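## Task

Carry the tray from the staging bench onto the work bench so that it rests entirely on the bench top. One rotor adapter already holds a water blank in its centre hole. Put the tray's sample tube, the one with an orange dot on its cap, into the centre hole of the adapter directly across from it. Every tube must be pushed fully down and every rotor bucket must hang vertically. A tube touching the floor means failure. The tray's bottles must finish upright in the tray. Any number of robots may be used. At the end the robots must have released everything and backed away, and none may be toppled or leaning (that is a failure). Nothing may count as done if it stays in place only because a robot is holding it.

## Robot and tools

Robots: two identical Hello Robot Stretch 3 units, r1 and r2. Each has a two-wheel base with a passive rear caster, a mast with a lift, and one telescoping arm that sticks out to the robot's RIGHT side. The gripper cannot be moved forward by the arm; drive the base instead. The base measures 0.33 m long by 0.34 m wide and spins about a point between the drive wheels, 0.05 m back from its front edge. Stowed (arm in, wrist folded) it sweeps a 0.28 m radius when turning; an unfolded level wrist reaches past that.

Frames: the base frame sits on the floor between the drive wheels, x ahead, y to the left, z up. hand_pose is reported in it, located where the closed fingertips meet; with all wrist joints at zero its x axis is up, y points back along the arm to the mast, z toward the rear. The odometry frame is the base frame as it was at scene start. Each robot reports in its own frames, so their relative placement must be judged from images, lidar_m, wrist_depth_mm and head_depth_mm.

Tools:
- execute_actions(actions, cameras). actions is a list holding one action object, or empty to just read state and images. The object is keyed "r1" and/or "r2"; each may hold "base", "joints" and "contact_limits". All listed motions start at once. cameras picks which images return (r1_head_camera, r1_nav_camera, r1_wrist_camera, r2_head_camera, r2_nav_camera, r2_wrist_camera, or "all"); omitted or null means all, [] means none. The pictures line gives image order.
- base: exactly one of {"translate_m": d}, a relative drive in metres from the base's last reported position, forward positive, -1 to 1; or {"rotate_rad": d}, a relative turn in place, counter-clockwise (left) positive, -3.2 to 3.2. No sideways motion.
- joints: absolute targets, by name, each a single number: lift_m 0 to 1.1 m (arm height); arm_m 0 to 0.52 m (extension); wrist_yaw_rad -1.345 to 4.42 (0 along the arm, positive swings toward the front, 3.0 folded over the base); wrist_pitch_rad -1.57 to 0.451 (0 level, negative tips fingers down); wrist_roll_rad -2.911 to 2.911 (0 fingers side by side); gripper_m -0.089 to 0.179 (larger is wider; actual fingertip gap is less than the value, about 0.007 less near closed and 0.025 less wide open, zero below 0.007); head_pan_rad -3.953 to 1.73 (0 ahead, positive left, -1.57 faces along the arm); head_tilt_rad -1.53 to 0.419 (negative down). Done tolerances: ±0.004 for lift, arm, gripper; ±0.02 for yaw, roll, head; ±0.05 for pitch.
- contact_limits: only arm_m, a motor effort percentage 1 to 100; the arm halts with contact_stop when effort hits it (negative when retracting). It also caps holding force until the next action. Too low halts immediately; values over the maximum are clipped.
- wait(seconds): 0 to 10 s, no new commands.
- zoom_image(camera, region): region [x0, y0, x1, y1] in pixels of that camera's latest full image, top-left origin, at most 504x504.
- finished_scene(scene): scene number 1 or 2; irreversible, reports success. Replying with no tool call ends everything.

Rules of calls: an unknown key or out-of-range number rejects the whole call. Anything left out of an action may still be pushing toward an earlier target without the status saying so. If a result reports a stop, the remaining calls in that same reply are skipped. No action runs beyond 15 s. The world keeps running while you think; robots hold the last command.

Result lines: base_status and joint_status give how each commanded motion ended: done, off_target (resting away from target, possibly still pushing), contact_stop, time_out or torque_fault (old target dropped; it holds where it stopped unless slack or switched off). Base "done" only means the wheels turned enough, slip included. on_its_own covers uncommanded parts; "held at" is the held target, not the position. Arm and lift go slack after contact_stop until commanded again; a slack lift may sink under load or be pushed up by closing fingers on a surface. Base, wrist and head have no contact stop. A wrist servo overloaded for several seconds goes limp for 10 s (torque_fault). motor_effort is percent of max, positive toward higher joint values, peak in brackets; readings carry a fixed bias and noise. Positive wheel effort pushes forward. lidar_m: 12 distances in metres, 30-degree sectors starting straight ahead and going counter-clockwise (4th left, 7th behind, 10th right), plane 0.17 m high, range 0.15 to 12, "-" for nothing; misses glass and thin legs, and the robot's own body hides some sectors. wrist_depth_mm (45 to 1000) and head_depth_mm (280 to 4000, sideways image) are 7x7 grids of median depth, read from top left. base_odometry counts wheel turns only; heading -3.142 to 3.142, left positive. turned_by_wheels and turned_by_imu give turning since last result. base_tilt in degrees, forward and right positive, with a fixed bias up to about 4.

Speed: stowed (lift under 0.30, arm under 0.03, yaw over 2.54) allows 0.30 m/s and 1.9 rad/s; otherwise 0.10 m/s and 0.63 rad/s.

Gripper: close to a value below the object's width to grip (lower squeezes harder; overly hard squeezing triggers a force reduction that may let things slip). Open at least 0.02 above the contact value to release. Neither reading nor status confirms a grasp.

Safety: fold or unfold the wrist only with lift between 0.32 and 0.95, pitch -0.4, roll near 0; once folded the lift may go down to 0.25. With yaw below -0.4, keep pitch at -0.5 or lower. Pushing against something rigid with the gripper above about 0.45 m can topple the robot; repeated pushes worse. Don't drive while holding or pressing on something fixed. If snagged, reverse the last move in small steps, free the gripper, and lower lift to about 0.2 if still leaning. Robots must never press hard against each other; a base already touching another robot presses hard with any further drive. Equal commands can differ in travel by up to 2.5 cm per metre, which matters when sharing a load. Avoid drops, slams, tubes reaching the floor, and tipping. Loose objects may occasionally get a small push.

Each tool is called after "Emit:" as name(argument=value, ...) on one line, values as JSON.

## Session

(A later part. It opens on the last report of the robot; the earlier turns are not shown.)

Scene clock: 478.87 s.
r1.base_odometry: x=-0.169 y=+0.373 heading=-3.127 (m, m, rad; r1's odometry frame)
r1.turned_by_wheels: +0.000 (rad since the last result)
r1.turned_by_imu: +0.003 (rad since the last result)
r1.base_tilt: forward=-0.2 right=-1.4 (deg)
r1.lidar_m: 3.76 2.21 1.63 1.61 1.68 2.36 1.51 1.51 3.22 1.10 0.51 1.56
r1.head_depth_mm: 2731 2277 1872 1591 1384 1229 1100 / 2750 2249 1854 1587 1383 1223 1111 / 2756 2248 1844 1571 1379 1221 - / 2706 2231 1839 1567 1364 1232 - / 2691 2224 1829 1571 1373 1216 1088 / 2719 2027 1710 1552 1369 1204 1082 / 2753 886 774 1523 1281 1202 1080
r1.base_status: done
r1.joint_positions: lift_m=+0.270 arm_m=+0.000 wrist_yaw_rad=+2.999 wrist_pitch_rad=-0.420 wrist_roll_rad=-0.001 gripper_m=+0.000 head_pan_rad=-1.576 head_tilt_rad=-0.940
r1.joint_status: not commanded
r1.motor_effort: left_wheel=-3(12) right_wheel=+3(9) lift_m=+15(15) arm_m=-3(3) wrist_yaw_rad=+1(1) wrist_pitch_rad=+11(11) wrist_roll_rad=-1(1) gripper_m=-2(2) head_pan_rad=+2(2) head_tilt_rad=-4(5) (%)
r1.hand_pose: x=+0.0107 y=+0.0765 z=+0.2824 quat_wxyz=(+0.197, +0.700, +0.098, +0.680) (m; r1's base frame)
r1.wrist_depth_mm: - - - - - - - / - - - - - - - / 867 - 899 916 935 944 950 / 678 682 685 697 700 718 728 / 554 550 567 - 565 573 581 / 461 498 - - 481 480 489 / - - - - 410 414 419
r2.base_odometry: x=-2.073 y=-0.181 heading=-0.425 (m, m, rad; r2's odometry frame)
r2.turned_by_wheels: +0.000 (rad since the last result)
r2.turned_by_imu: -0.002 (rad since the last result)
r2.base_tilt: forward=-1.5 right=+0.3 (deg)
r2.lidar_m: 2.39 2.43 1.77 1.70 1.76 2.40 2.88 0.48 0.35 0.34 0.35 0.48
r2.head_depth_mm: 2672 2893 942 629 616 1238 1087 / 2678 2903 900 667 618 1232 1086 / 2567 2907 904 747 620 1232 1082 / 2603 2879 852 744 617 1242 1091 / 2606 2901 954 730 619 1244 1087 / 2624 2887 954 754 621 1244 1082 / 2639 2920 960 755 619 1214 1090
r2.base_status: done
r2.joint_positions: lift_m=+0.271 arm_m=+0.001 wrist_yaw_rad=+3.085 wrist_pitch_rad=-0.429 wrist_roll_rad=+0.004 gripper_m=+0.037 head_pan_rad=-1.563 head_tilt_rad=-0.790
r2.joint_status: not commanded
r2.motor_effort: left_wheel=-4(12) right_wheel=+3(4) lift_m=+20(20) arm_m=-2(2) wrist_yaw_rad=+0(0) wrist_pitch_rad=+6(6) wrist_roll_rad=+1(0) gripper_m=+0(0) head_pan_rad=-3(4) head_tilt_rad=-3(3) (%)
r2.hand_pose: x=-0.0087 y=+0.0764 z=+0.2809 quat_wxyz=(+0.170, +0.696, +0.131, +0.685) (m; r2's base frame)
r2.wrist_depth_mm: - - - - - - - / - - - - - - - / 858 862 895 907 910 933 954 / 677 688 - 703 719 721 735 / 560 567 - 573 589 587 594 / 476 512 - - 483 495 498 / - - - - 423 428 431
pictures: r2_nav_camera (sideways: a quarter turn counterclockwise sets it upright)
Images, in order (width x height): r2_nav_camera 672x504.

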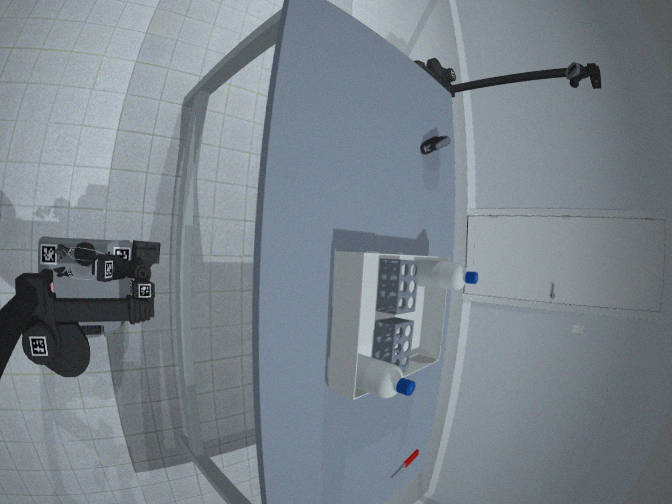

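Emit:
execute_actions(actions=[{"r1":{"base":{"rotate_rad":-0.025}},"r2":{"joints":{"lift_m":0.94,"wrist_pitch_rad":-0.4}}}], cameras=[])

Emit:
execute_actions(actions=[{"r1":{"base":{"translate_m":1.0},"joints":{"head_tilt_rad":-0.8}},"r2":{"joints":{"wrist_yaw_rad":0,"gripper_m":0.07}}}], cameras=[])

Emit:
execute_actions(actions=[{"r1":{"joints":{"lift_m":0.94,"wrist_pitch_rad":-0.4}},"r2":{"joints":{"lift_m":1.1,"wrist_pitch_rad":-1.57,"wrist_roll_rad":1.57,"arm_m":0.2}}}], cameras=[])

Emit:
execute_actions(actions=[{"r1":{"joints":{"wrist_yaw_rad":0,"gripper_m":0.07}}}], cameras=[])

Emit:
execute_actions(actions=[{"r1":{"joints":{"lift_m":1.1,"wrist_pitch_rad":-1.57,"wrist_roll_rad":1.57,"arm_m":0.3}}}], cameras=["r1_head_camera","r1_wrist_camera","r2_head_camera","r2_wrist_camera"])

Scene clock: 499.43 s.
r1.base_odometry: x=-0.169 y=+0.373 heading=+3.131 (m, m, rad; r1's odometry frame)
r1.turned_by_wheels: -0.025 (rad since the last result)
r1.turned_by_imu: -0.023 (rad since the last result)
r1.base_tilt: forward=-0.3 right=-1.5 (deg)
r1.lidar_m: 1.76 2.26 1.63 1.60 1.67 2.30 2.89 1.50 3.23 1.09 0.51 1.52
r1.head_depth_mm: 2768 2274 1856 1594 1384 1227 1094 / 2740 2253 1851 1592 1380 1214 1114 / 2754 2234 1855 1584 1369 1219 - / 2701 2217 1854 1572 1368 1230 - / 2707 2222 1837 1560 1364 1207 1083 / 2691 2141 1747 1565 1366 1206 1083 / 2676 889 1486 1545 1056 1199 1080
r1.base_status: done
r1.joint_positions: lift_m=+0.270 arm_m=+0.000 wrist_yaw_rad=+2.999 wrist_pitch_rad=-0.420 wrist_roll_rad=-0.001 gripper_m=+0.000 head_pan_rad=-1.576 head_tilt_rad=-0.940
r1.joint_status: not commanded
r1.motor_effort: left_wheel=+0(7) right_wheel=+0(2) lift_m=+15(14) arm_m=-3(3) wrist_yaw_rad=+1(2) wrist_pitch_rad=+11(10) wrist_roll_rad=+0(0) gripper_m=-1(2) head_pan_rad=+3(2) head_tilt_rad=-6(6) (%)
r1.hand_pose: x=+0.0107 y=+0.0765 z=+0.2824 quat_wxyz=(+0.197, +0.700, +0.098, +0.680) (m; r1's base frame)
r1.wrist_depth_mm: - - - - - - - / - - - - - - - / 863 - 890 904 913 956 943 / 674 676 688 688 703 713 724 / 553 556 573 - 578 576 583 / 465 499 - - 485 482 490 / - - - - 410 417 422
r2.base_odometry: x=-2.073 y=-0.181 heading=-0.425 (m, m, rad; r2's odometry frame)
r2.turned_by_wheels: +0.000 (rad since the last result)
r2.turned_by_imu: +0.000 (rad since the last result)
r2.base_tilt: forward=-1.5 right=+0.3 (deg)
r2.lidar_m: 2.39 2.43 1.77 1.70 1.77 2.41 2.87 0.48 0.35 0.33 0.35 0.47
r2.head_depth_mm: 2654 2883 948 599 - 1248 1085 / 2632 2944 904 741 - 1263 1094 / 2622 2869 911 746 - - - / 2614 2871 859 743 - - 1084 / 2625 2890 950 728 - 1227 1091 / 2572 2896 953 754 622 1216 1091 / 2634 2900 951 756 620 1219 1093
r2.base_status: not commanded
r2.joint_positions: lift_m=+0.939 arm_m=+0.001 wrist_yaw_rad=+3.085 wrist_pitch_rad=-0.421 wrist_roll_rad=+0.004 gripper_m=+0.037 head_pan_rad=-1.563 head_tilt_rad=-0.790
r2.joint_status: all done
r2.motor_effort: left_wheel=-4(4) right_wheel=+3(2) lift_m=+63(65) arm_m=-2(2) wrist_yaw_rad=+0(0) wrist_pitch_rad=+10(12) wrist_roll_rad=+1(0) gripper_m=+1(0) head_pan_rad=-4(3) head_tilt_rad=-4(3) (%)
r2.hand_pose: x=-0.0087 y=+0.0773 z=+0.9512 quat_wxyz=(+0.168, +0.696, +0.128, +0.686) (m; r2's base frame)
r2.wrist_depth_mm: - - - - - - - / - - - - - - - / - - - - - - - / - - - - - - - / - - - - - - - / - - - - - - - / - - - - - - -
pictures: none
No camera images: the call's "cameras" was empty. Leave "cameras" out to get every camera's image.

Scene clock: 504.53 s.
r1.base_odometry: x=-1.168 y=+0.383 heading=+3.131 (m, m, rad; r1's odometry frame)
r1.turned_by_wheels: +0.000 (rad since the last result)
r1.turned_by_imu: +0.003 (rad since the last result)
r1.base_tilt: forward=-0.4 right=-1.4 (deg)
r1.lidar_m: 2.79 2.25 1.65 1.58 1.64 2.29 2.46 0.79 1.11 1.07 1.11 0.83
r1.head_depth_mm: 2719 2961 904 728 1396 1274 1124 / 2750 2947 901 725 1389 1285 1122 / 2697 2910 718 720 1386 1272 1131 / 2694 1515 844 716 1376 1267 1135 / 2737 985 851 714 1374 1260 1119 / 2748 1110 850 711 1378 1259 1110 / 2739 2824 878 709 1396 1256 1108
r1.base_status: done
r1.joint_positions: lift_m=+0.270 arm_m=+0.000 wrist_yaw_rad=+2.999 wrist_pitch_rad=-0.420 wrist_roll_rad=-0.001 gripper_m=+0.000 head_pan_rad=-1.576 head_tilt_rad=-0.804
r1.joint_status: all done
r1.motor_effort: left_wheel=+0(11) right_wheel=+1(7) lift_m=+15(14) arm_m=-3(2) wrist_yaw_rad=+1(1) wrist_pitch_rad=+10(11) wrist_roll_rad=+0(0) gripper_m=-1(2) head_pan_rad=+2(1) head_tilt_rad=+2(16) (%)
r1.hand_pose: x=+0.0107 y=+0.0765 z=+0.2824 quat_wxyz=(+0.197, +0.700, +0.098, +0.680) (m; r1's base frame)
r1.wrist_depth_mm: - - - - - - - / - - - - - - - / 870 - 904 907 932 928 950 / 671 680 702 698 716 716 733 / 551 550 569 - 576 576 582 / 465 496 - - 479 482 489 / - - - - 411 414 422
r2.base_odometry: x=-2.073 y=-0.181 heading=-0.425 (m, m, rad; r2's odometry frame)
r2.turned_by_wheels: +0.000 (rad since the last result)
r2.turned_by_imu: +0.000 (rad since the last result)
r2.base_tilt: forward=-1.4 right=+0.2 (deg)
r2.lidar_m: 2.39 2.43 1.77 1.71 1.77 2.41 2.87 0.48 0.35 0.34 0.35 0.47
r2.head_depth_mm: 2662 2931 942 596 - - 1081 / 2656 2887 903 741 - - 1090 / 2621 2902 909 784 - - 1089 / 2527 2916 853 787 612 1244 1084 / 2598 2902 955 729 618 1243 1090 / 2601 2905 948 751 620 1232 1094 / 2624 2873 955 752 622 1225 1084
r2.base_status: not commanded
r2.joint_positions: lift_m=+0.939 arm_m=+0.001 wrist_yaw_rad=+0.002 wrist_pitch_rad=-0.421 wrist_roll_rad=+0.004 gripper_m=+0.070 head_pan_rad=-1.563 head_tilt_rad=-0.790
r2.joint_status: all done
r2.motor_effort: left_wheel=-4(4) right_wheel=+3(2) lift_m=+63(63) arm_m=-2(1) wrist_yaw_rad=-4(3) wrist_pitch_rad=+10(10) wrist_roll_rad=+0(1) gripper_m=+0(80) head_pan_rad=-3(4) head_tilt_rad=-4(3) (%)
r2.hand_pose: x=-0.0210 y=-0.3703 z=+0.9512 quat_wxyz=(+0.690, +0.149, -0.692, -0.148) (m; r2's base frame)
r2.wrist_depth_mm: - - - - - - - / - - - - - - - / 664 653 683 609 665 678 737 / 528 525 536 483 481 309 563 / 432 435 378 440 458 330 451 / 362 367 350 351 355 352 382 / 315 321 322 324 327 328 331
pictures: none
No camera images: the call's "cameras" was empty. Leave "cameras" out to get every camera's image.

Scene clock: 511.47 s.
r1.base_odometry: x=-1.168 y=+0.383 heading=+3.131 (m, m, rad; r1's odometry frame)
r1.turned_by_wheels: +0.000 (rad since the last result)
r1.turned_by_imu: +0.002 (rad since the last result)
r1.base_tilt: forward=-0.4 right=-1.5 (deg)
r1.lidar_m: 2.79 2.25 1.66 1.58 1.64 2.29 2.47 0.79 1.11 1.07 1.12 0.83
r1.head_depth_mm: 2745 2955 906 - - 1258 1121 / 2799 2946 899 764 - 1252 1122 / 2744 2897 717 738 - - - / 2656 1524 842 738 - - - / 2742 990 853 735 - 1244 1131 / 2748 1109 849 712 640 1237 1111 / 2760 2823 875 709 1396 1257 1105
r1.base_status: not commanded
r1.joint_positions: lift_m=+0.940 arm_m=+0.000 wrist_yaw_rad=+2.999 wrist_pitch_rad=-0.420 wrist_roll_rad=-0.001 gripper_m=+0.000 head_pan_rad=-1.576 head_tilt_rad=-0.804
r1.joint_status: all done
r1.motor_effort: left_wheel=+0(0) right_wheel=+0(0) lift_m=+22(22) arm_m=-3(3) wrist_yaw_rad=+1(1) wrist_pitch_rad=+10(12) wrist_roll_rad=+0(0) gripper_m=-2(2) head_pan_rad=+2(2) head_tilt_rad=+1(1) (%)
r1.hand_pose: x=+0.0107 y=+0.0765 z=+0.9519 quat_wxyz=(+0.197, +0.700, +0.098, +0.680) (m; r1's base frame)
r1.wrist_depth_mm: - - - - - - - / - - - - - - - / - - - - - - - / - - - - - - - / - - - - - - - / - - - - - - - / - - - - - - -
r2.base_odometry: x=-2.073 y=-0.181 heading=-0.425 (m, m, rad; r2's odometry frame)
r2.turned_by_wheels: +0.000 (rad since the last result)
r2.turned_by_imu: +0.000 (rad since the last result)
r2.base_tilt: forward=-1.5 right=+0.2 (deg)
r2.lidar_m: 2.40 2.43 1.77 1.70 1.77 2.41 2.87 0.48 0.35 0.33 0.35 0.47
r2.head_depth_mm: 2815 2927 907 629 616 1240 1081 / - 2897 904 664 616 1235 1084 / - - 904 744 608 1234 1087 / 1383 - 859 747 619 1249 1084 / 2573 2882 954 727 619 1237 1084 / 2642 2885 955 749 621 1246 1083 / 2589 2865 958 755 617 1222 1092
r2.base_status: not commanded
r2.joint_positions: lift_m=+1.099 arm_m=+0.200 wrist_yaw_rad=+0.001 wrist_pitch_rad=-1.560 wrist_roll_rad=+1.565 gripper_m=+0.070 head_pan_rad=-1.563 head_tilt_rad=-0.790
r2.joint_status: all done
r2.motor_effort: left_wheel=-4(4) right_wheel=+3(3) lift_m=+63(64) arm_m=+3(3) wrist_yaw_rad=+0(2) wrist_pitch_rad=-5(11) wrist_roll_rad=+3(4) gripper_m=+1(0) head_pan_rad=-3(3) head_tilt_rad=-3(3) (%)
r2.hand_pose: x=-0.0216 y=-0.3230 z=+0.9808 quat_wxyz=(+0.003, +0.002, -0.711, -0.704) (m; r2's base frame)
r2.wrist_depth_mm: 353 336 352 354 - - - / 366 359 364 364 - - - / 370 372 373 375 - - - / 384 385 388 390 - - - / 379 371 398 400 - - - / 418 418 419 417 - - - / 434 430 431 430 - - -
pictures: none
No camera images: the call's "cameras" was empty. Leave "cameras" out to get every camera's image.

Scene clock: 513.97 s.
r1.base_odometry: x=-1.168 y=+0.383 heading=+3.131 (m, m, rad; r1's odometry frame)
r1.turned_by_wheels: +0.000 (rad since the last result)
r1.turned_by_imu: +0.001 (rad since the last result)
r1.base_tilt: forward=-0.4 right=-1.4 (deg)
r1.lidar_m: 2.79 2.25 1.65 1.58 1.64 2.29 2.47 0.79 1.11 1.07 1.11 0.83
r1.head_depth_mm: 2743 2941 905 - - - 1102 / 2758 2945 900 766 - - 1101 / 2743 2895 717 - - - 1121 / 2641 1514 843 - - 1268 1110 / 2744 990 851 716 1374 1268 1108 / 2755 1113 847 713 1377 1261 1104 / 2742 2864 878 708 1395 1254 1102
r1.base_status: not commanded
r1.joint_positions: lift_m=+0.940 arm_m=+0.000 wrist_yaw_rad=+0.002 wrist_pitch_rad=-0.420 wrist_roll_rad=-0.001 gripper_m=+0.070 head_pan_rad=-1.576 head_tilt_rad=-0.804
r1.joint_status: all done
r1.motor_effort: left_wheel=+0(0) right_wheel=+0(1) lift_m=+22(22) arm_m=-2(3) wrist_yaw_rad=-3(1) wrist_pitch_rad=+10(10) wrist_roll_rad=+0(0) gripper_m=+0(80) head_pan_rad=+3(2) head_tilt_rad=+1(1) (%)
r1.hand_pose: x=-0.0210 y=-0.3694 z=+0.9519 quat_wxyz=(+0.692, +0.149, -0.691, -0.147) (m; r1's base frame)
r1.wrist_depth_mm: - - - - - - - / - - 751 778 - - - / 658 661 597 428 710 719 741 / 511 494 437 447 546 552 553 / 417 424 442 433 452 445 448 / 355 355 352 363 353 370 374 / 308 309 312 313 317 320 323
r2.base_odometry: x=-2.073 y=-0.181 heading=-0.425 (m, m, rad; r2's odometry frame)
r2.turned_by_wheels: +0.000 (rad since the last result)
r2.turned_by_imu: +0.000 (rad since the last result)
r2.base_tilt: forward=-1.5 right=+0.3 (deg)
r2.lidar_m: 2.39 2.44 1.77 1.71 1.77 2.41 2.88 0.48 0.35 0.33 0.35 0.47
r2.head_depth_mm: 2778 2955 910 630 618 1234 1082 / - 2937 906 671 617 1236 1086 / - - 904 742 613 1248 1086 / 1353 - 859 744 618 1241 1088 / 2584 2865 953 729 620 1241 1083 / 2632 2899 949 754 621 1233 1091 / 2615 2924 957 751 623 1218 1094
r2.base_status: not commanded
r2.joint_positions: lift_m=+1.099 arm_m=+0.200 wrist_yaw_rad=+0.001 wrist_pitch_rad=-1.560 wrist_roll_rad=+1.565 gripper_m=+0.070 head_pan_rad=-1.563 head_tilt_rad=-0.790
r2.joint_status: not commanded
r2.motor_effort: left_wheel=-4(4) right_wheel=+3(3) lift_m=+62(63) arm_m=+2(3) wrist_yaw_rad=-1(0) wrist_pitch_rad=-5(5) wrist_roll_rad=+3(3) gripper_m=+0(0) head_pan_rad=-3(4) head_tilt_rad=-4(3) (%)
r2.hand_pose: x=-0.0216 y=-0.3230 z=+0.9808 quat_wxyz=(+0.003, +0.002, -0.711, -0.704) (m; r2's base frame)
r2.wrist_depth_mm: 351 335 354 351 - - - / 360 358 365 361 - - - / 374 372 374 375 - - - / 386 386 386 387 - - - / 385 370 402 399 - - - / 422 421 418 419 - - - / 435 434 433 433 - - -
pictures: none
No camera images: the call's "cameras" was empty. Leave "cameras" out to get every camera's image.

Scene clock: 517.40 s.
r1.base_odometry: x=-1.168 y=+0.383 heading=+3.131 (m, m, rad; r1's odometry frame)
r1.turned_by_wheels: +0.000 (rad since the last result)
r1.turned_by_imu: +0.001 (rad since the last result)
r1.base_tilt: forward=-0.2 right=-1.4 (deg)
r1.lidar_m: 2.79 2.25 1.66 1.58 1.65 2.29 2.47 0.79 1.11 1.07 1.11 0.83
r1.head_depth_mm: 2780 2952 903 727 1392 1287 1125 / 2692 1136 899 726 1393 1276 1116 / 2704 1135 718 720 1384 1277 1115 / - 1008 857 709 1377 1267 1113 / 2747 984 844 715 1374 1268 1112 / 2766 1106 847 712 1378 1265 1109 / 2735 2834 876 708 1395 1257 1107
r1.base_status: not commanded
r1.joint_positions: lift_m=+1.100 arm_m=+0.300 wrist_yaw_rad=+0.001 wrist_pitch_rad=-1.552 wrist_roll_rad=+1.567 gripper_m=+0.070 head_pan_rad=-1.576 head_tilt_rad=-0.804
r1.joint_status: all done
joint sent to its limit — the command would take r1.wrist_pitch_rad past its lower limit, so that joint was sent only as far as its limit.
r1.motor_effort: left_wheel=+0(0) right_wheel=+0(1) lift_m=+22(24) arm_m=+3(4) wrist_yaw_rad=-1(2) wrist_pitch_rad=-4(11) wrist_roll_rad=+1(1) gripper_m=+0(0) head_pan_rad=+2(3) head_tilt_rad=+2(1) (%)
r1.hand_pose: x=-0.0216 y=-0.4249 z=+0.9818 quat_wxyz=(+0.002, +0.001, -0.713, -0.701) (m; r1's base frame)
r1.wrist_depth_mm: 346 347 351 356 - - - / 320 353 360 367 - - - / 231 310 372 376 - - - / 370 375 384 389 - - - / 387 387 396 404 - - - / 401 406 415 419 - - - / 381 402 430 434 - - -
r2.base_odometry: x=-2.073 y=-0.181 heading=-0.425 (m, m, rad; r2's odometry frame)
r2.turned_by_wheels: +0.000 (rad since the last result)
r2.turned_by_imu: +0.000 (rad since the last result)
r2.base_tilt: forward=-1.5 right=+0.3 (deg)
r2.lidar_m: 2.38 2.44 1.77 1.71 1.77 2.41 2.88 0.48 0.35 0.33 0.35 0.47
r2.head_depth_mm: 2752 2909 913 630 618 1233 1092 / - 2896 907 667 617 1232 1083 / - - 910 746 609 1243 1090 / 1374 - 852 744 619 1237 1091 / 2615 2876 952 727 618 1246 1086 / 2673 2884 959 748 620 1242 1091 / 2627 2933 960 754 622 1225 1086
r2.base_status: not commanded
r2.joint_positions: lift_m=+1.099 arm_m=+0.200 wrist_yaw_rad=+0.001 wrist_pitch_rad=-1.560 wrist_roll_rad=+1.565 gripper_m=+0.070 head_pan_rad=-1.563 head_tilt_rad=-0.790
r2.joint_status: not commanded
r2.motor_effort: left_wheel=-4(4) right_wheel=+3(2) lift_m=+63(62) arm_m=+3(2) wrist_yaw_rad=-1(2) wrist_pitch_rad=-5(5) wrist_roll_rad=+3(2) gripper_m=+1(1) head_pan_rad=-3(3) head_tilt_rad=-4(3) (%)
r2.hand_pose: x=-0.0216 y=-0.3230 z=+0.9808 quat_wxyz=(+0.003, +0.002, -0.711, -0.704) (m; r2's base frame)
r2.wrist_depth_mm: 350 337 357 351 - - - / 364 360 364 362 - - - / 370 371 376 375 - - - / 383 386 387 387 - - - / 387 372 398 403 - - - / 420 417 419 420 - - - / 438 432 429 433 - - -
pictures: r1_head_camera (sideways: a quarter turn clockwise sets it upright), r1_wrist_camera, r2_head_camera (sideways: a quarter turn clockwise sets it upright), r2_wrist_camera
Images, in order (width x height): r1_head_camera 896x504, r1_wrist_camera 644x364, r2_head_camera 896x504, r2_wrist_camera 644x364.

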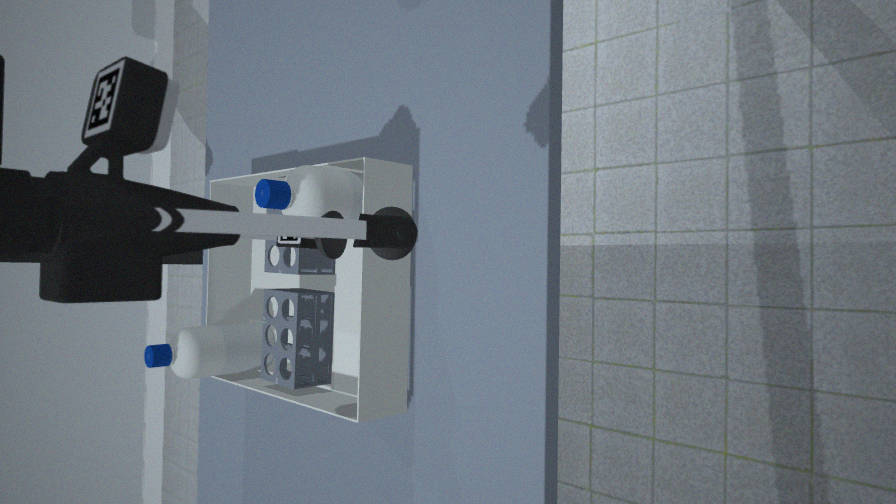

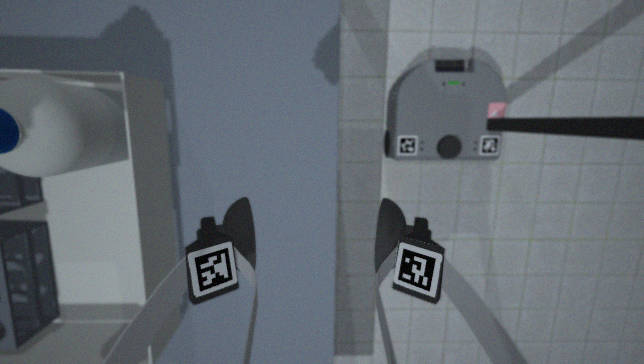

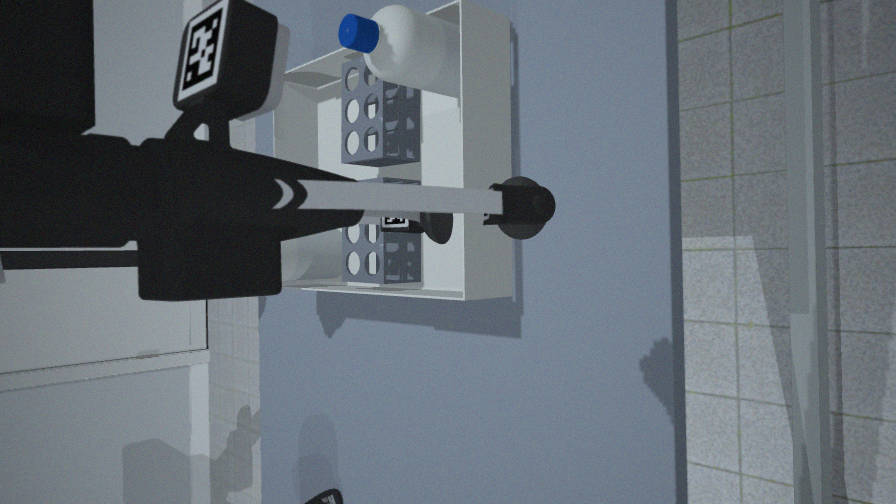

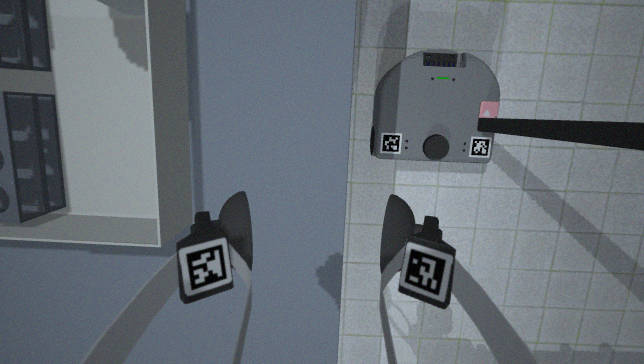

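Emit:
execute_actions(actions=[{"r1":{"base":{"translate_m":0.06},"joints":{"arm_m":0.47}},"r2":{"base":{"translate_m":-0.08},"joints":{"arm_m":0.343}}}], cameras=["r1_head_camera","r1_wrist_camera","r2_head_camera","r2_wrist_camera"])

Scene clock: 529.27 s.
r1.base_odometry: x=-1.228 y=+0.384 heading=+3.131 (m, m, rad; r1's odometry frame)
r1.turned_by_wheels: +0.000 (rad since the last result)
r1.turned_by_imu: +0.001 (rad since the last result)
r1.base_tilt: forward=-0.3 right=-1.4 (deg)
r1.lidar_m: 2.73 2.25 1.65 1.57 1.64 2.29 2.53 0.84 1.11 1.07 1.11 0.78
r1.head_depth_mm: 2744 2933 906 729 1392 1284 1123 / 2771 2978 844 724 1392 1274 1120 / 2855 2911 733 722 1382 1275 1118 / - 1530 846 718 1380 1263 1116 / 2728 930 850 715 1378 1264 1108 / 2735 2829 882 713 1374 1262 1105 / 2743 2808 876 708 1396 1253 1102
r1.base_status: done
r1.joint_positions: lift_m=+1.100 arm_m=+0.470 wrist_yaw_rad=+0.000 wrist_pitch_rad=-1.553 wrist_roll_rad=+1.567 gripper_m=+0.070 head_pan_rad=-1.576 head_tilt_rad=-0.803
r1.joint_status: all done
r1.motor_effort: left_wheel=+0(5) right_wheel=+1(5) lift_m=+23(22) arm_m=+4(5) wrist_yaw_rad=-1(0) wrist_pitch_rad=-4(5) wrist_roll_rad=+1(1) gripper_m=+0(1) head_pan_rad=+2(3) head_tilt_rad=+2(2) (%)
r1.hand_pose: x=-0.0215 y=-0.5949 z=+0.9818 quat_wxyz=(+0.002, +0.001, -0.713, -0.701) (m; r1's base frame)
r1.wrist_depth_mm: 317 291 184 353 357 - - / 348 323 229 361 364 369 - / 362 335 371 376 379 - - / 375 361 382 387 392 - - / 367 334 393 397 402 - - / 357 342 367 409 423 - - / 421 421 427 432 437 - -
r2.base_odometry: x=-2.146 y=-0.148 heading=-0.425 (m, m, rad; r2's odometry frame)
r2.turned_by_wheels: +0.000 (rad since the last result)
r2.turned_by_imu: +0.000 (rad since the last result)
r2.base_tilt: forward=-1.5 right=+0.3 (deg)
r2.lidar_m: 2.48 2.43 1.77 1.71 1.76 2.41 2.79 0.48 0.35 0.33 0.35 0.47
r2.head_depth_mm: 2645 2913 944 746 615 1245 1081 / 2691 2929 916 630 617 1233 1086 / - 2891 906 666 617 1238 1080 / - 2851 908 747 619 1251 1080 / 2644 2931 841 745 619 1242 1085 / 2619 2896 953 728 619 1241 1088 / 2649 2914 954 754 620 1214 1095
r2.base_status: done
r2.joint_positions: lift_m=+1.099 arm_m=+0.343 wrist_yaw_rad=+0.001 wrist_pitch_rad=-1.561 wrist_roll_rad=+1.565 gripper_m=+0.070 head_pan_rad=-1.563 head_tilt_rad=-0.790
r2.joint_status: all done
r2.motor_effort: left_wheel=-4(10) right_wheel=+2(4) lift_m=+63(63) arm_m=+3(4) wrist_yaw_rad=-1(1) wrist_pitch_rad=-5(5) wrist_roll_rad=+2(2) gripper_m=+0(0) head_pan_rad=-4(3) head_tilt_rad=-3(3) (%)
r2.hand_pose: x=-0.0216 y=-0.4659 z=+0.9808 quat_wxyz=(+0.002, +0.002, -0.710, -0.704) (m; r2's base frame)
r2.wrist_depth_mm: 340 312 183 350 350 - - / 359 331 229 360 361 359 - / 372 338 375 373 374 - - / 385 362 387 385 384 - - / 379 339 394 397 394 - - / 366 353 390 410 412 - - / 434 437 427 429 430 - -
pictures: r1_head_camera (sideways: a quarter turn clockwise sets it upright), r1_wrist_camera, r2_head_camera (sideways: a quarter turn clockwise sets it upright), r2_wrist_camera
Images, in order (width x height): r1_head_camera 896x504, r1_wrist_camera 644x364, r2_head_camera 896x504, r2_wrist_camera 644x364.

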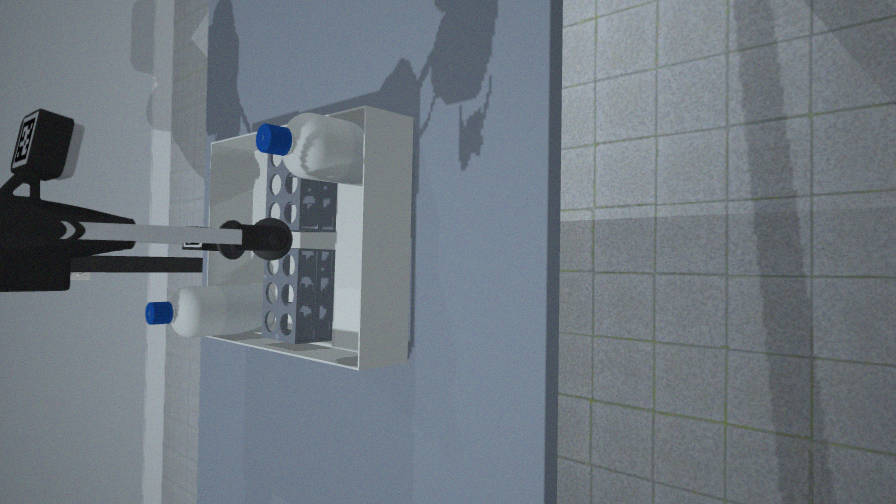

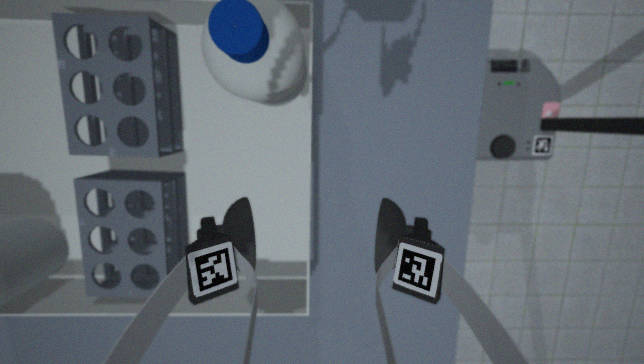

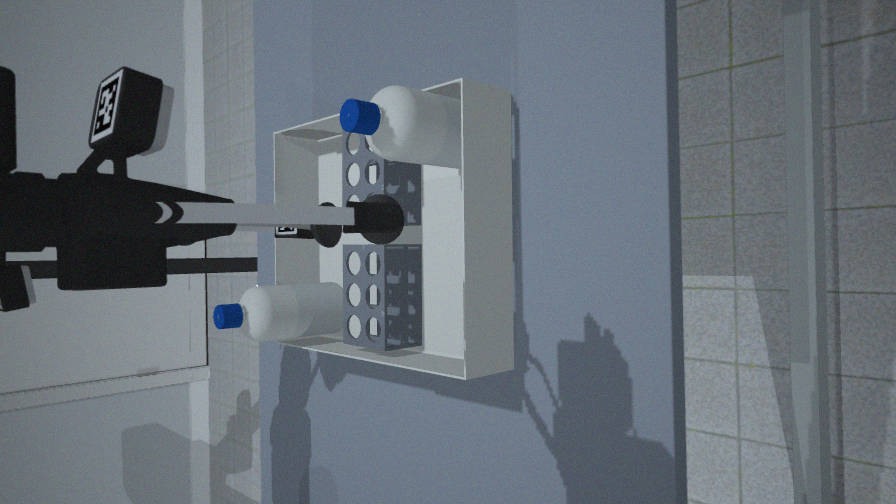

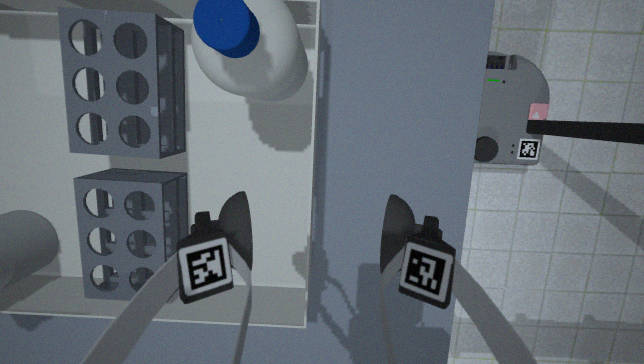

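Emit:
execute_actions(actions=[{"r1":{"base":{"translate_m":-0.03},"joints":{"lift_m":1.0}},"r2":{"base":{"translate_m":-0.03},"joints":{"lift_m":1.0}}}], cameras=[])

Emit:
execute_actions(actions=[{"r1":{"joints":{"lift_m":0.945}},"r2":{"joints":{"lift_m":0.945}}}], cameras=["r1_head_camera","r1_wrist_camera","r2_head_camera","r2_wrist_camera"])

Scene clock: 541.83 s.
r1.base_odometry: x=-1.198 y=+0.384 heading=+3.131 (m, m, rad; r1's odometry frame)
r1.turned_by_wheels: +0.000 (rad since the last result)
r1.turned_by_imu: +0.001 (rad since the last result)
r1.base_tilt: forward=-0.3 right=-1.4 (deg)
r1.lidar_m: 2.76 2.25 1.65 1.58 1.64 2.29 2.49 0.81 1.10 1.07 1.12 0.81
r1.head_depth_mm: - 1143 902 728 1393 1282 1128 / 2798 2927 900 723 1388 1273 1118 / - 1040 707 719 1382 1269 1115 / 803 - 844 718 1385 1269 1115 / 2698 921 849 714 1374 1267 1115 / 2756 2825 865 710 1377 1257 1111 / 2735 2827 878 708 1395 1260 1100
r1.base_status: done
r1.joint_positions: lift_m=+1.000 arm_m=+0.470 wrist_yaw_rad=+0.000 wrist_pitch_rad=-1.553 wrist_roll_rad=+1.567 gripper_m=+0.070 head_pan_rad=-1.576 head_tilt_rad=-0.803
r1.joint_status: all done
r1.motor_effort: left_wheel=+0(6) right_wheel=+0(5) lift_m=+15(19) arm_m=+3(4) wrist_yaw_rad=+0(0) wrist_pitch_rad=-5(5) wrist_roll_rad=+1(1) gripper_m=+1(0) head_pan_rad=+2(2) head_tilt_rad=+2(1) (%)
r1.hand_pose: x=-0.0215 y=-0.5949 z=+0.8823 quat_wxyz=(+0.002, +0.001, -0.713, -0.701) (m; r1's base frame)
r1.wrist_depth_mm: 204 87 119 256 259 261 - / 226 90 122 264 268 270 - / 210 261 134 273 276 279 - / 217 273 279 283 286 290 - / 232 283 287 291 294 299 - / 232 285 301 304 308 314 - / 240 301 309 314 319 - -
r2.base_odometry: x=-2.174 y=-0.136 heading=-0.425 (m, m, rad; r2's odometry frame)
r2.turned_by_wheels: +0.000 (rad since the last result)
r2.turned_by_imu: +0.000 (rad since the last result)
r2.base_tilt: forward=-1.5 right=+0.3 (deg)
r2.lidar_m: 2.50 2.43 1.77 1.71 1.77 2.41 2.77 0.48 0.35 0.33 0.35 0.47
r2.head_depth_mm: - 2842 943 746 615 1242 1086 / - 2966 914 704 617 1229 1091 / - - 875 644 619 1236 1085 / 713 2903 891 746 619 1234 1080 / 724 2859 854 748 619 1248 1087 / 2606 2888 953 728 622 1241 1088 / 2621 2932 953 749 620 1214 1088
r2.base_status: done
r2.joint_positions: lift_m=+1.001 arm_m=+0.343 wrist_yaw_rad=+0.001 wrist_pitch_rad=-1.561 wrist_roll_rad=+1.565 gripper_m=+0.070 head_pan_rad=-1.563 head_tilt_rad=-0.790
r2.joint_status: all done
r2.motor_effort: left_wheel=-4(9) right_wheel=+3(3) lift_m=+19(58) arm_m=+2(3) wrist_yaw_rad=-2(1) wrist_pitch_rad=-5(5) wrist_roll_rad=+2(3) gripper_m=+0(0) head_pan_rad=-3(4) head_tilt_rad=-3(3) (%)
r2.hand_pose: x=-0.0216 y=-0.4659 z=+0.8829 quat_wxyz=(+0.002, +0.002, -0.710, -0.704) (m; r2's base frame)
r2.wrist_depth_mm: 201 89 124 256 258 255 988 / 210 92 126 263 264 266 - / 217 145 139 271 274 273 - / 224 281 283 281 282 283 - / 246 288 291 292 290 298 - / 239 295 303 304 305 - - / 252 312 313 314 314 - -
pictures: none
No camera images: the call's "cameras" was empty. Leave "cameras" out to get every camera's image.

Scene clock: 543.17 s.
r1.base_odometry: x=-1.198 y=+0.384 heading=+3.131 (m, m, rad; r1's odometry frame)
r1.turned_by_wheels: +0.000 (rad since the last result)
r1.turned_by_imu: +0.000 (rad since the last result)
r1.base_tilt: forward=-0.1 right=-1.5 (deg)
r1.lidar_m: 2.76 2.25 1.65 1.58 1.64 2.30 2.49 0.81 1.11 1.07 1.11 0.80
r1.head_depth_mm: 2693 - - 707 1394 1285 1123 / 2582 1137 900 725 1392 1276 1121 / - - 706 720 1394 1268 1115 / 832 - 842 715 1382 1269 1119 / 1396 922 848 714 1371 1265 1108 / 2725 2856 862 713 1367 1260 1108 / 2736 2875 876 708 1389 1257 1103
r1.base_status: not commanded
r1.joint_positions: lift_m=+0.945 arm_m=+0.470 wrist_yaw_rad=+0.000 wrist_pitch_rad=-1.553 wrist_roll_rad=+1.567 gripper_m=+0.070 head_pan_rad=-1.576 head_tilt_rad=-0.803
r1.joint_status: all done
r1.motor_effort: left_wheel=+0(0) right_wheel=+1(1) lift_m=+14(14) arm_m=+3(4) wrist_yaw_rad=-1(1) wrist_pitch_rad=-5(4) wrist_roll_rad=+1(1) gripper_m=+0(0) head_pan_rad=+2(3) head_tilt_rad=+2(1) (%)
r1.hand_pose: x=-0.0215 y=-0.5949 z=+0.8273 quat_wxyz=(+0.002, +0.001, -0.713, -0.701) (m; r1's base frame)
r1.wrist_depth_mm: - 58 71 204 207 209 212 / - 69 74 210 214 215 220 / 185 75 83 218 221 223 226 / 212 221 222 225 228 230 - / 215 228 229 233 236 236 - / 202 235 240 242 246 246 - / 212 243 246 251 255 256 -
r2.base_odometry: x=-2.174 y=-0.136 heading=-0.425 (m, m, rad; r2's odometry frame)
r2.turned_by_wheels: +0.000 (rad since the last result)
r2.turned_by_imu: +0.000 (rad since the last result)
r2.base_tilt: forward=-1.4 right=+0.3 (deg)
r2.lidar_m: 2.50 2.43 1.77 1.70 1.77 2.41 2.77 0.48 0.35 0.34 0.35 0.47
r2.head_depth_mm: 2646 - - 735 616 1235 1082 / 2623 - 946 707 617 1239 1082 / 2632 - 876 640 616 1234 1091 / 2498 789 876 744 620 1240 1089 / 687 2835 848 748 619 1243 1090 / 2640 2891 955 728 621 1244 1090 / 2604 2910 953 753 622 1211 1096
r2.base_status: not commanded
r2.joint_positions: lift_m=+0.946 arm_m=+0.343 wrist_yaw_rad=+0.001 wrist_pitch_rad=-1.561 wrist_roll_rad=+1.565 gripper_m=+0.070 head_pan_rad=-1.563 head_tilt_rad=-0.790
r2.joint_status: all done
r2.motor_effort: left_wheel=-4(4) right_wheel=+2(2) lift_m=+19(18) arm_m=+2(3) wrist_yaw_rad=-2(2) wrist_pitch_rad=-5(5) wrist_roll_rad=+2(2) gripper_m=+0(0) head_pan_rad=-3(3) head_tilt_rad=-3(3) (%)
r2.hand_pose: x=-0.0216 y=-0.4659 z=+0.8279 quat_wxyz=(+0.002, +0.002, -0.710, -0.704) (m; r2's base frame)
r2.wrist_depth_mm: - 70 80 205 206 205 207 / - 73 84 211 212 210 957 / - 78 102 218 219 218 983 / 208 226 225 225 226 225 - / 226 233 230 232 232 232 - / 213 240 241 240 244 241 - / 217 251 248 249 250 251 -
pictures: r1_head_camera (sideways: a quarter turn clockwise sets it upright), r1_wrist_camera, r2_head_camera (sideways: a quarter turn clockwise sets it upright), r2_wrist_camera
Images, in order (width x height): r1_head_camera 896x504, r1_wrist_camera 644x364, r2_head_camera 896x504, r2_wrist_camera 644x364.

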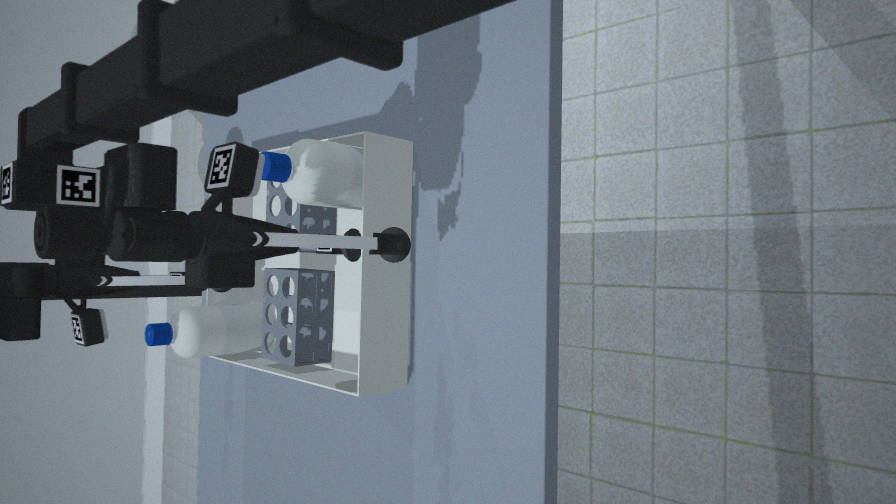

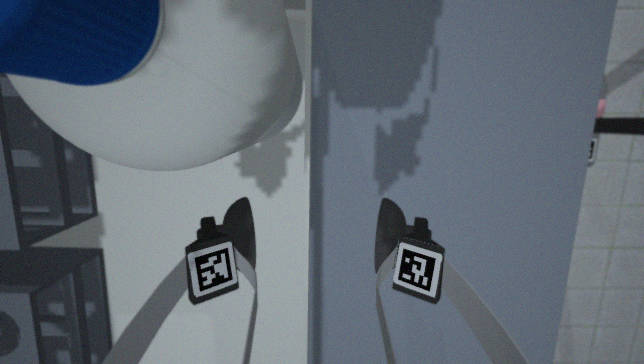

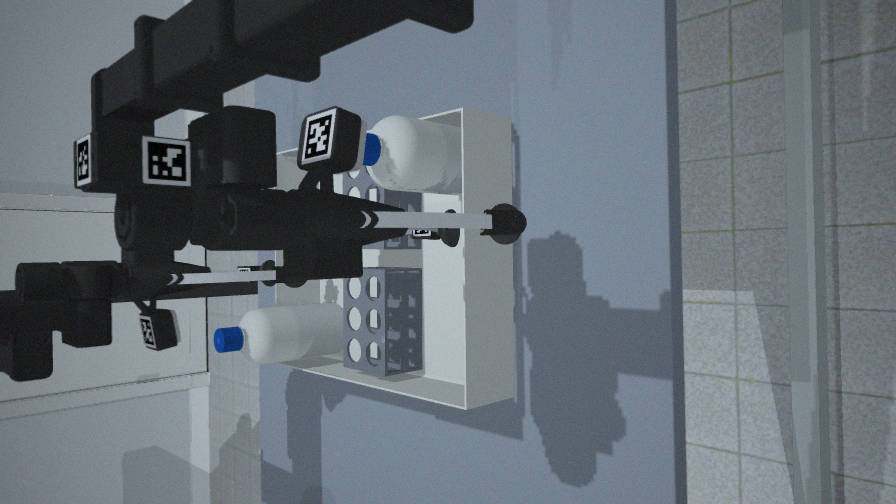

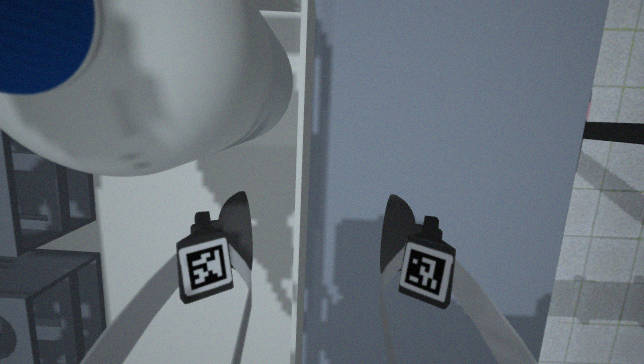

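Emit:
execute_actions(actions=[{"r1":{"joints":{"gripper_m":-0.04}},"r2":{"joints":{"gripper_m":-0.04}}}], cameras=["r1_wrist_camera","r2_wrist_camera"])

Emit:
execute_actions(actions=[{"r1":{"joints":{"lift_m":0.975}},"r2":{"joints":{"lift_m":0.976}}}], cameras=["r1_head_camera","r2_head_camera","r2_wrist_camera"])

Scene clock: 552.17 s.
r1.base_odometry: x=-1.198 y=+0.384 heading=+3.131 (m, m, rad; r1's odometry frame)
r1.turned_by_wheels: +0.000 (rad since the last result)
r1.turned_by_imu: +0.001 (rad since the last result)
r1.base_tilt: forward=-0.3 right=-1.3 (deg)
r1.lidar_m: 2.76 2.25 1.66 1.58 1.64 2.28 2.50 0.81 1.11 1.07 1.11 0.81
r1.head_depth_mm: 2753 - - 706 1393 1286 1124 / 2609 1140 899 723 1382 1276 1118 / - - 708 722 1382 1273 1118 / 834 - 841 718 1375 1270 1112 / 1396 923 853 715 1372 1266 1107 / 2724 2817 864 711 1375 1265 1109 / 2770 2861 876 708 1390 1267 1101
r1.base_status: not commanded
r1.joint_positions: lift_m=+0.945 arm_m=+0.470 wrist_yaw_rad=+0.000 wrist_pitch_rad=-1.537 wrist_roll_rad=+1.567 gripper_m=-0.039 head_pan_rad=-1.576 head_tilt_rad=-0.803
r1.joint_status: all done
r1.motor_effort: left_wheel=+0(0) right_wheel=+0(0) lift_m=+18(18) arm_m=+3(3) wrist_yaw_rad=+0(0) wrist_pitch_rad=-13(12) wrist_roll_rad=+0(1) gripper_m=-16(93) head_pan_rad=+3(2) head_tilt_rad=+2(1) (%)
r1.hand_pose: x=-0.0215 y=-0.5990 z=+0.8268 quat_wxyz=(+0.002, +0.001, -0.719, -0.695) (m; r1's base frame)
r1.wrist_depth_mm: - 56 70 204 206 207 207 / - 69 73 209 212 212 214 / 186 74 81 217 219 220 221 / 213 221 222 224 225 226 - / 215 229 229 - 233 235 - / 204 235 236 241 242 242 - / 209 244 246 247 250 251 -
r2.base_odometry: x=-2.174 y=-0.136 heading=-0.425 (m, m, rad; r2's odometry frame)
r2.turned_by_wheels: +0.000 (rad since the last result)
r2.turned_by_imu: +0.000 (rad since the last result)
r2.base_tilt: forward=-1.5 right=+0.4 (deg)
r2.lidar_m: 2.50 2.43 1.77 1.70 1.76 2.41 2.76 0.48 0.35 0.34 0.35 0.47
r2.head_depth_mm: 2686 - - 735 616 1235 1080 / 2607 - 949 685 617 1239 1081 / 2592 - 875 645 617 1240 1089 / 2479 788 898 743 618 1234 1088 / 685 2819 853 744 620 1246 1084 / 2588 2883 957 729 619 1241 1091 / 2670 2863 954 752 621 1224 1086
r2.base_status: not commanded
r2.joint_positions: lift_m=+0.946 arm_m=+0.343 wrist_yaw_rad=+0.000 wrist_pitch_rad=-1.538 wrist_roll_rad=+1.569 gripper_m=-0.039 head_pan_rad=-1.563 head_tilt_rad=-0.790
r2.joint_status: all done
r2.motor_effort: left_wheel=-4(4) right_wheel=+3(2) lift_m=+24(23) arm_m=+0(3) wrist_yaw_rad=-1(2) wrist_pitch_rad=-15(16) wrist_roll_rad=+1(2) gripper_m=-15(92) head_pan_rad=-3(3) head_tilt_rad=-3(4) (%)
r2.hand_pose: x=-0.0215 y=-0.4719 z=+0.8274 quat_wxyz=(+0.001, +0.000, -0.718, -0.696) (m; r2's base frame)
r2.wrist_depth_mm: - 69 75 203 204 202 201 / - 72 79 209 209 208 208 / - 77 88 216 216 215 214 / 199 227 225 224 223 221 987 / 209 235 233 - 231 229 - / 213 243 242 244 238 236 - / 219 252 249 249 249 245 -
pictures: r1_wrist_camera, r2_wrist_camera
Images, in order (width x height): r1_wrist_camera 644x364, r2_wrist_camera 644x364.

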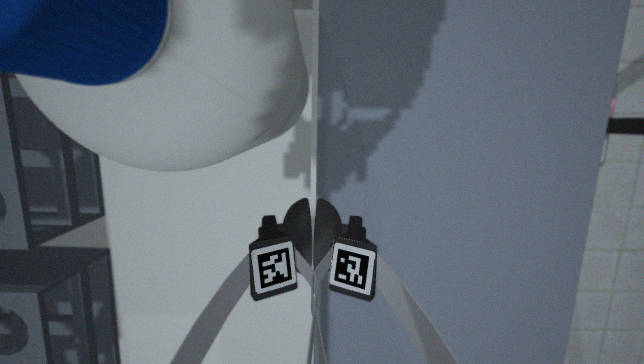

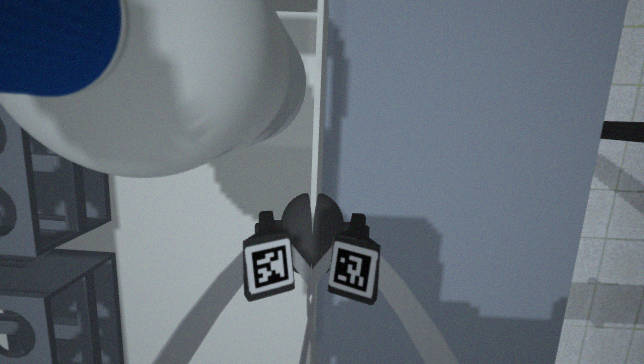

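Scene clock: 553.40 s.
r1.base_odometry: x=-1.198 y=+0.384 heading=+3.131 (m, m, rad; r1's odometry frame)
r1.turned_by_wheels: +0.000 (rad since the last result)
r1.turned_by_imu: +0.000 (rad since the last result)
r1.base_tilt: forward=-0.3 right=-1.4 (deg)
r1.lidar_m: 2.77 2.25 1.66 1.58 1.64 2.29 2.50 0.81 1.11 1.07 1.11 0.81
r1.head_depth_mm: 2648 - 860 725 1398 1279 1122 / - 1143 897 724 1395 1283 1125 / - 2991 697 721 1384 1278 1116 / 806 - 823 716 1382 1270 1113 / 2638 919 819 714 1372 1264 1110 / 2731 2849 850 708 1368 1261 1107 / 2723 2806 877 707 1392 1258 1104
r1.base_status: not commanded
r1.joint_positions: lift_m=+0.974 arm_m=+0.470 wrist_yaw_rad=+0.000 wrist_pitch_rad=-1.536 wrist_roll_rad=+1.567 gripper_m=-0.039 head_pan_rad=-1.576 head_tilt_rad=-0.803
r1.joint_status: all done
r1.motor_effort: left_wheel=+0(0) right_wheel=+1(1) lift_m=+26(26) arm_m=+2(3) wrist_yaw_rad=-1(0) wrist_pitch_rad=-13(15) wrist_roll_rad=+1(1) gripper_m=-17(17) head_pan_rad=+3(3) head_tilt_rad=+1(1) (%)
r1.hand_pose: x=-0.0215 y=-0.5992 z=+0.8563 quat_wxyz=(+0.002, +0.001, -0.719, -0.695) (m; r1's base frame)
r1.wrist_depth_mm: - 63 73 203 233 234 965 / - 72 76 156 240 240 - / 198 78 85 219 248 249 - / 202 230 227 226 257 256 - / 207 238 235 - 264 265 - / 201 246 245 244 275 275 - / 222 255 252 253 286 285 -
r2.base_odometry: x=-2.174 y=-0.136 heading=-0.425 (m, m, rad; r2's odometry frame)
r2.turned_by_wheels: +0.000 (rad since the last result)
r2.turned_by_imu: +0.000 (rad since the last result)
r2.base_tilt: forward=-1.5 right=+0.3 (deg)
r2.lidar_m: 2.51 2.43 1.78 1.70 1.76 2.41 2.77 0.48 0.35 0.34 0.35 0.47
r2.head_depth_mm: 2558 - 908 746 616 1238 1091 / 2566 2838 912 703 618 1237 1085 / 2520 - 764 646 616 1233 1086 / 734 835 832 736 619 1238 1088 / 687 1560 818 738 617 1246 1085 / 2608 2889 917 732 619 1246 1089 / 2606 2939 955 752 623 1222 1089
r2.base_status: not commanded
r2.joint_positions: lift_m=+0.975 arm_m=+0.343 wrist_yaw_rad=+0.000 wrist_pitch_rad=-1.560 wrist_roll_rad=+1.569 gripper_m=-0.039 head_pan_rad=-1.563 head_tilt_rad=-0.790
r2.joint_status: all done
r2.motor_effort: left_wheel=-4(4) right_wheel=+3(3) lift_m=+63(71) arm_m=+0(1) wrist_yaw_rad=-1(1) wrist_pitch_rad=-5(15) wrist_roll_rad=+1(1) gripper_m=-13(16) head_pan_rad=-3(3) head_tilt_rad=-4(4) (%)
r2.hand_pose: x=-0.0215 y=-0.4663 z=+0.8575 quat_wxyz=(+0.001, +0.000, -0.711, -0.703) (m; r2's base frame)
r2.wrist_depth_mm: - 63 98 233 233 232 954 / - 74 102 240 241 238 974 / 211 102 111 248 248 248 - / 235 247 250 256 255 254 - / 226 254 258 - 264 265 - / 217 262 268 - 273 275 - / 231 272 280 285 286 286 -
pictures: r1_head_camera (sideways: a quarter turn clockwise sets it upright), r2_head_camera (sideways: a quarter turn clockwise sets it upright), r2_wrist_camera
Images, in order (width x height): r1_head_camera 896x504, r2_head_camera 896x504, r2_wrist_camera 644x364.

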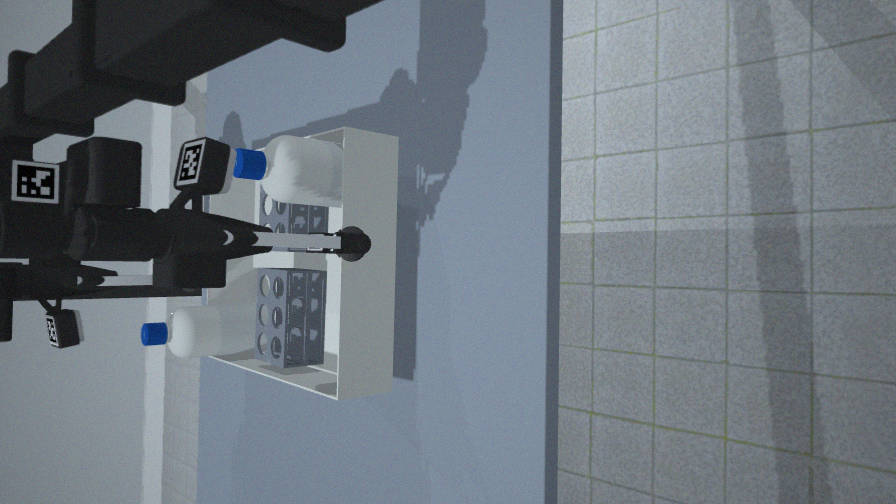

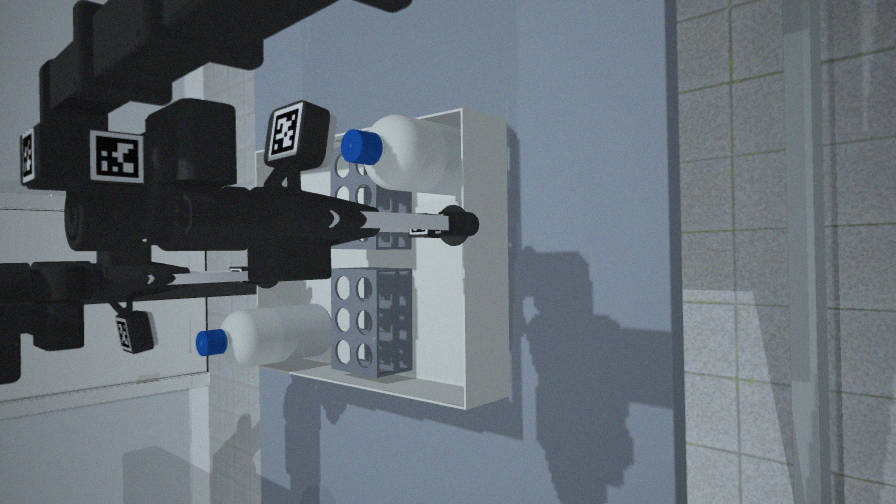

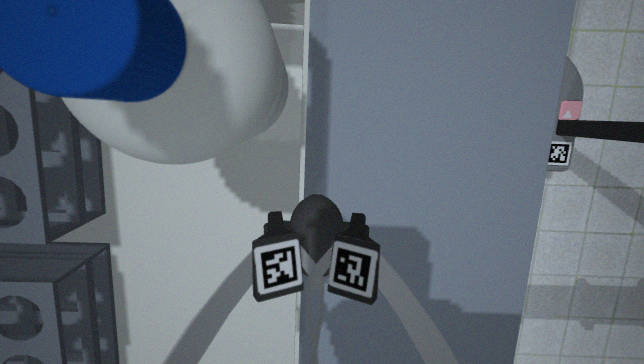

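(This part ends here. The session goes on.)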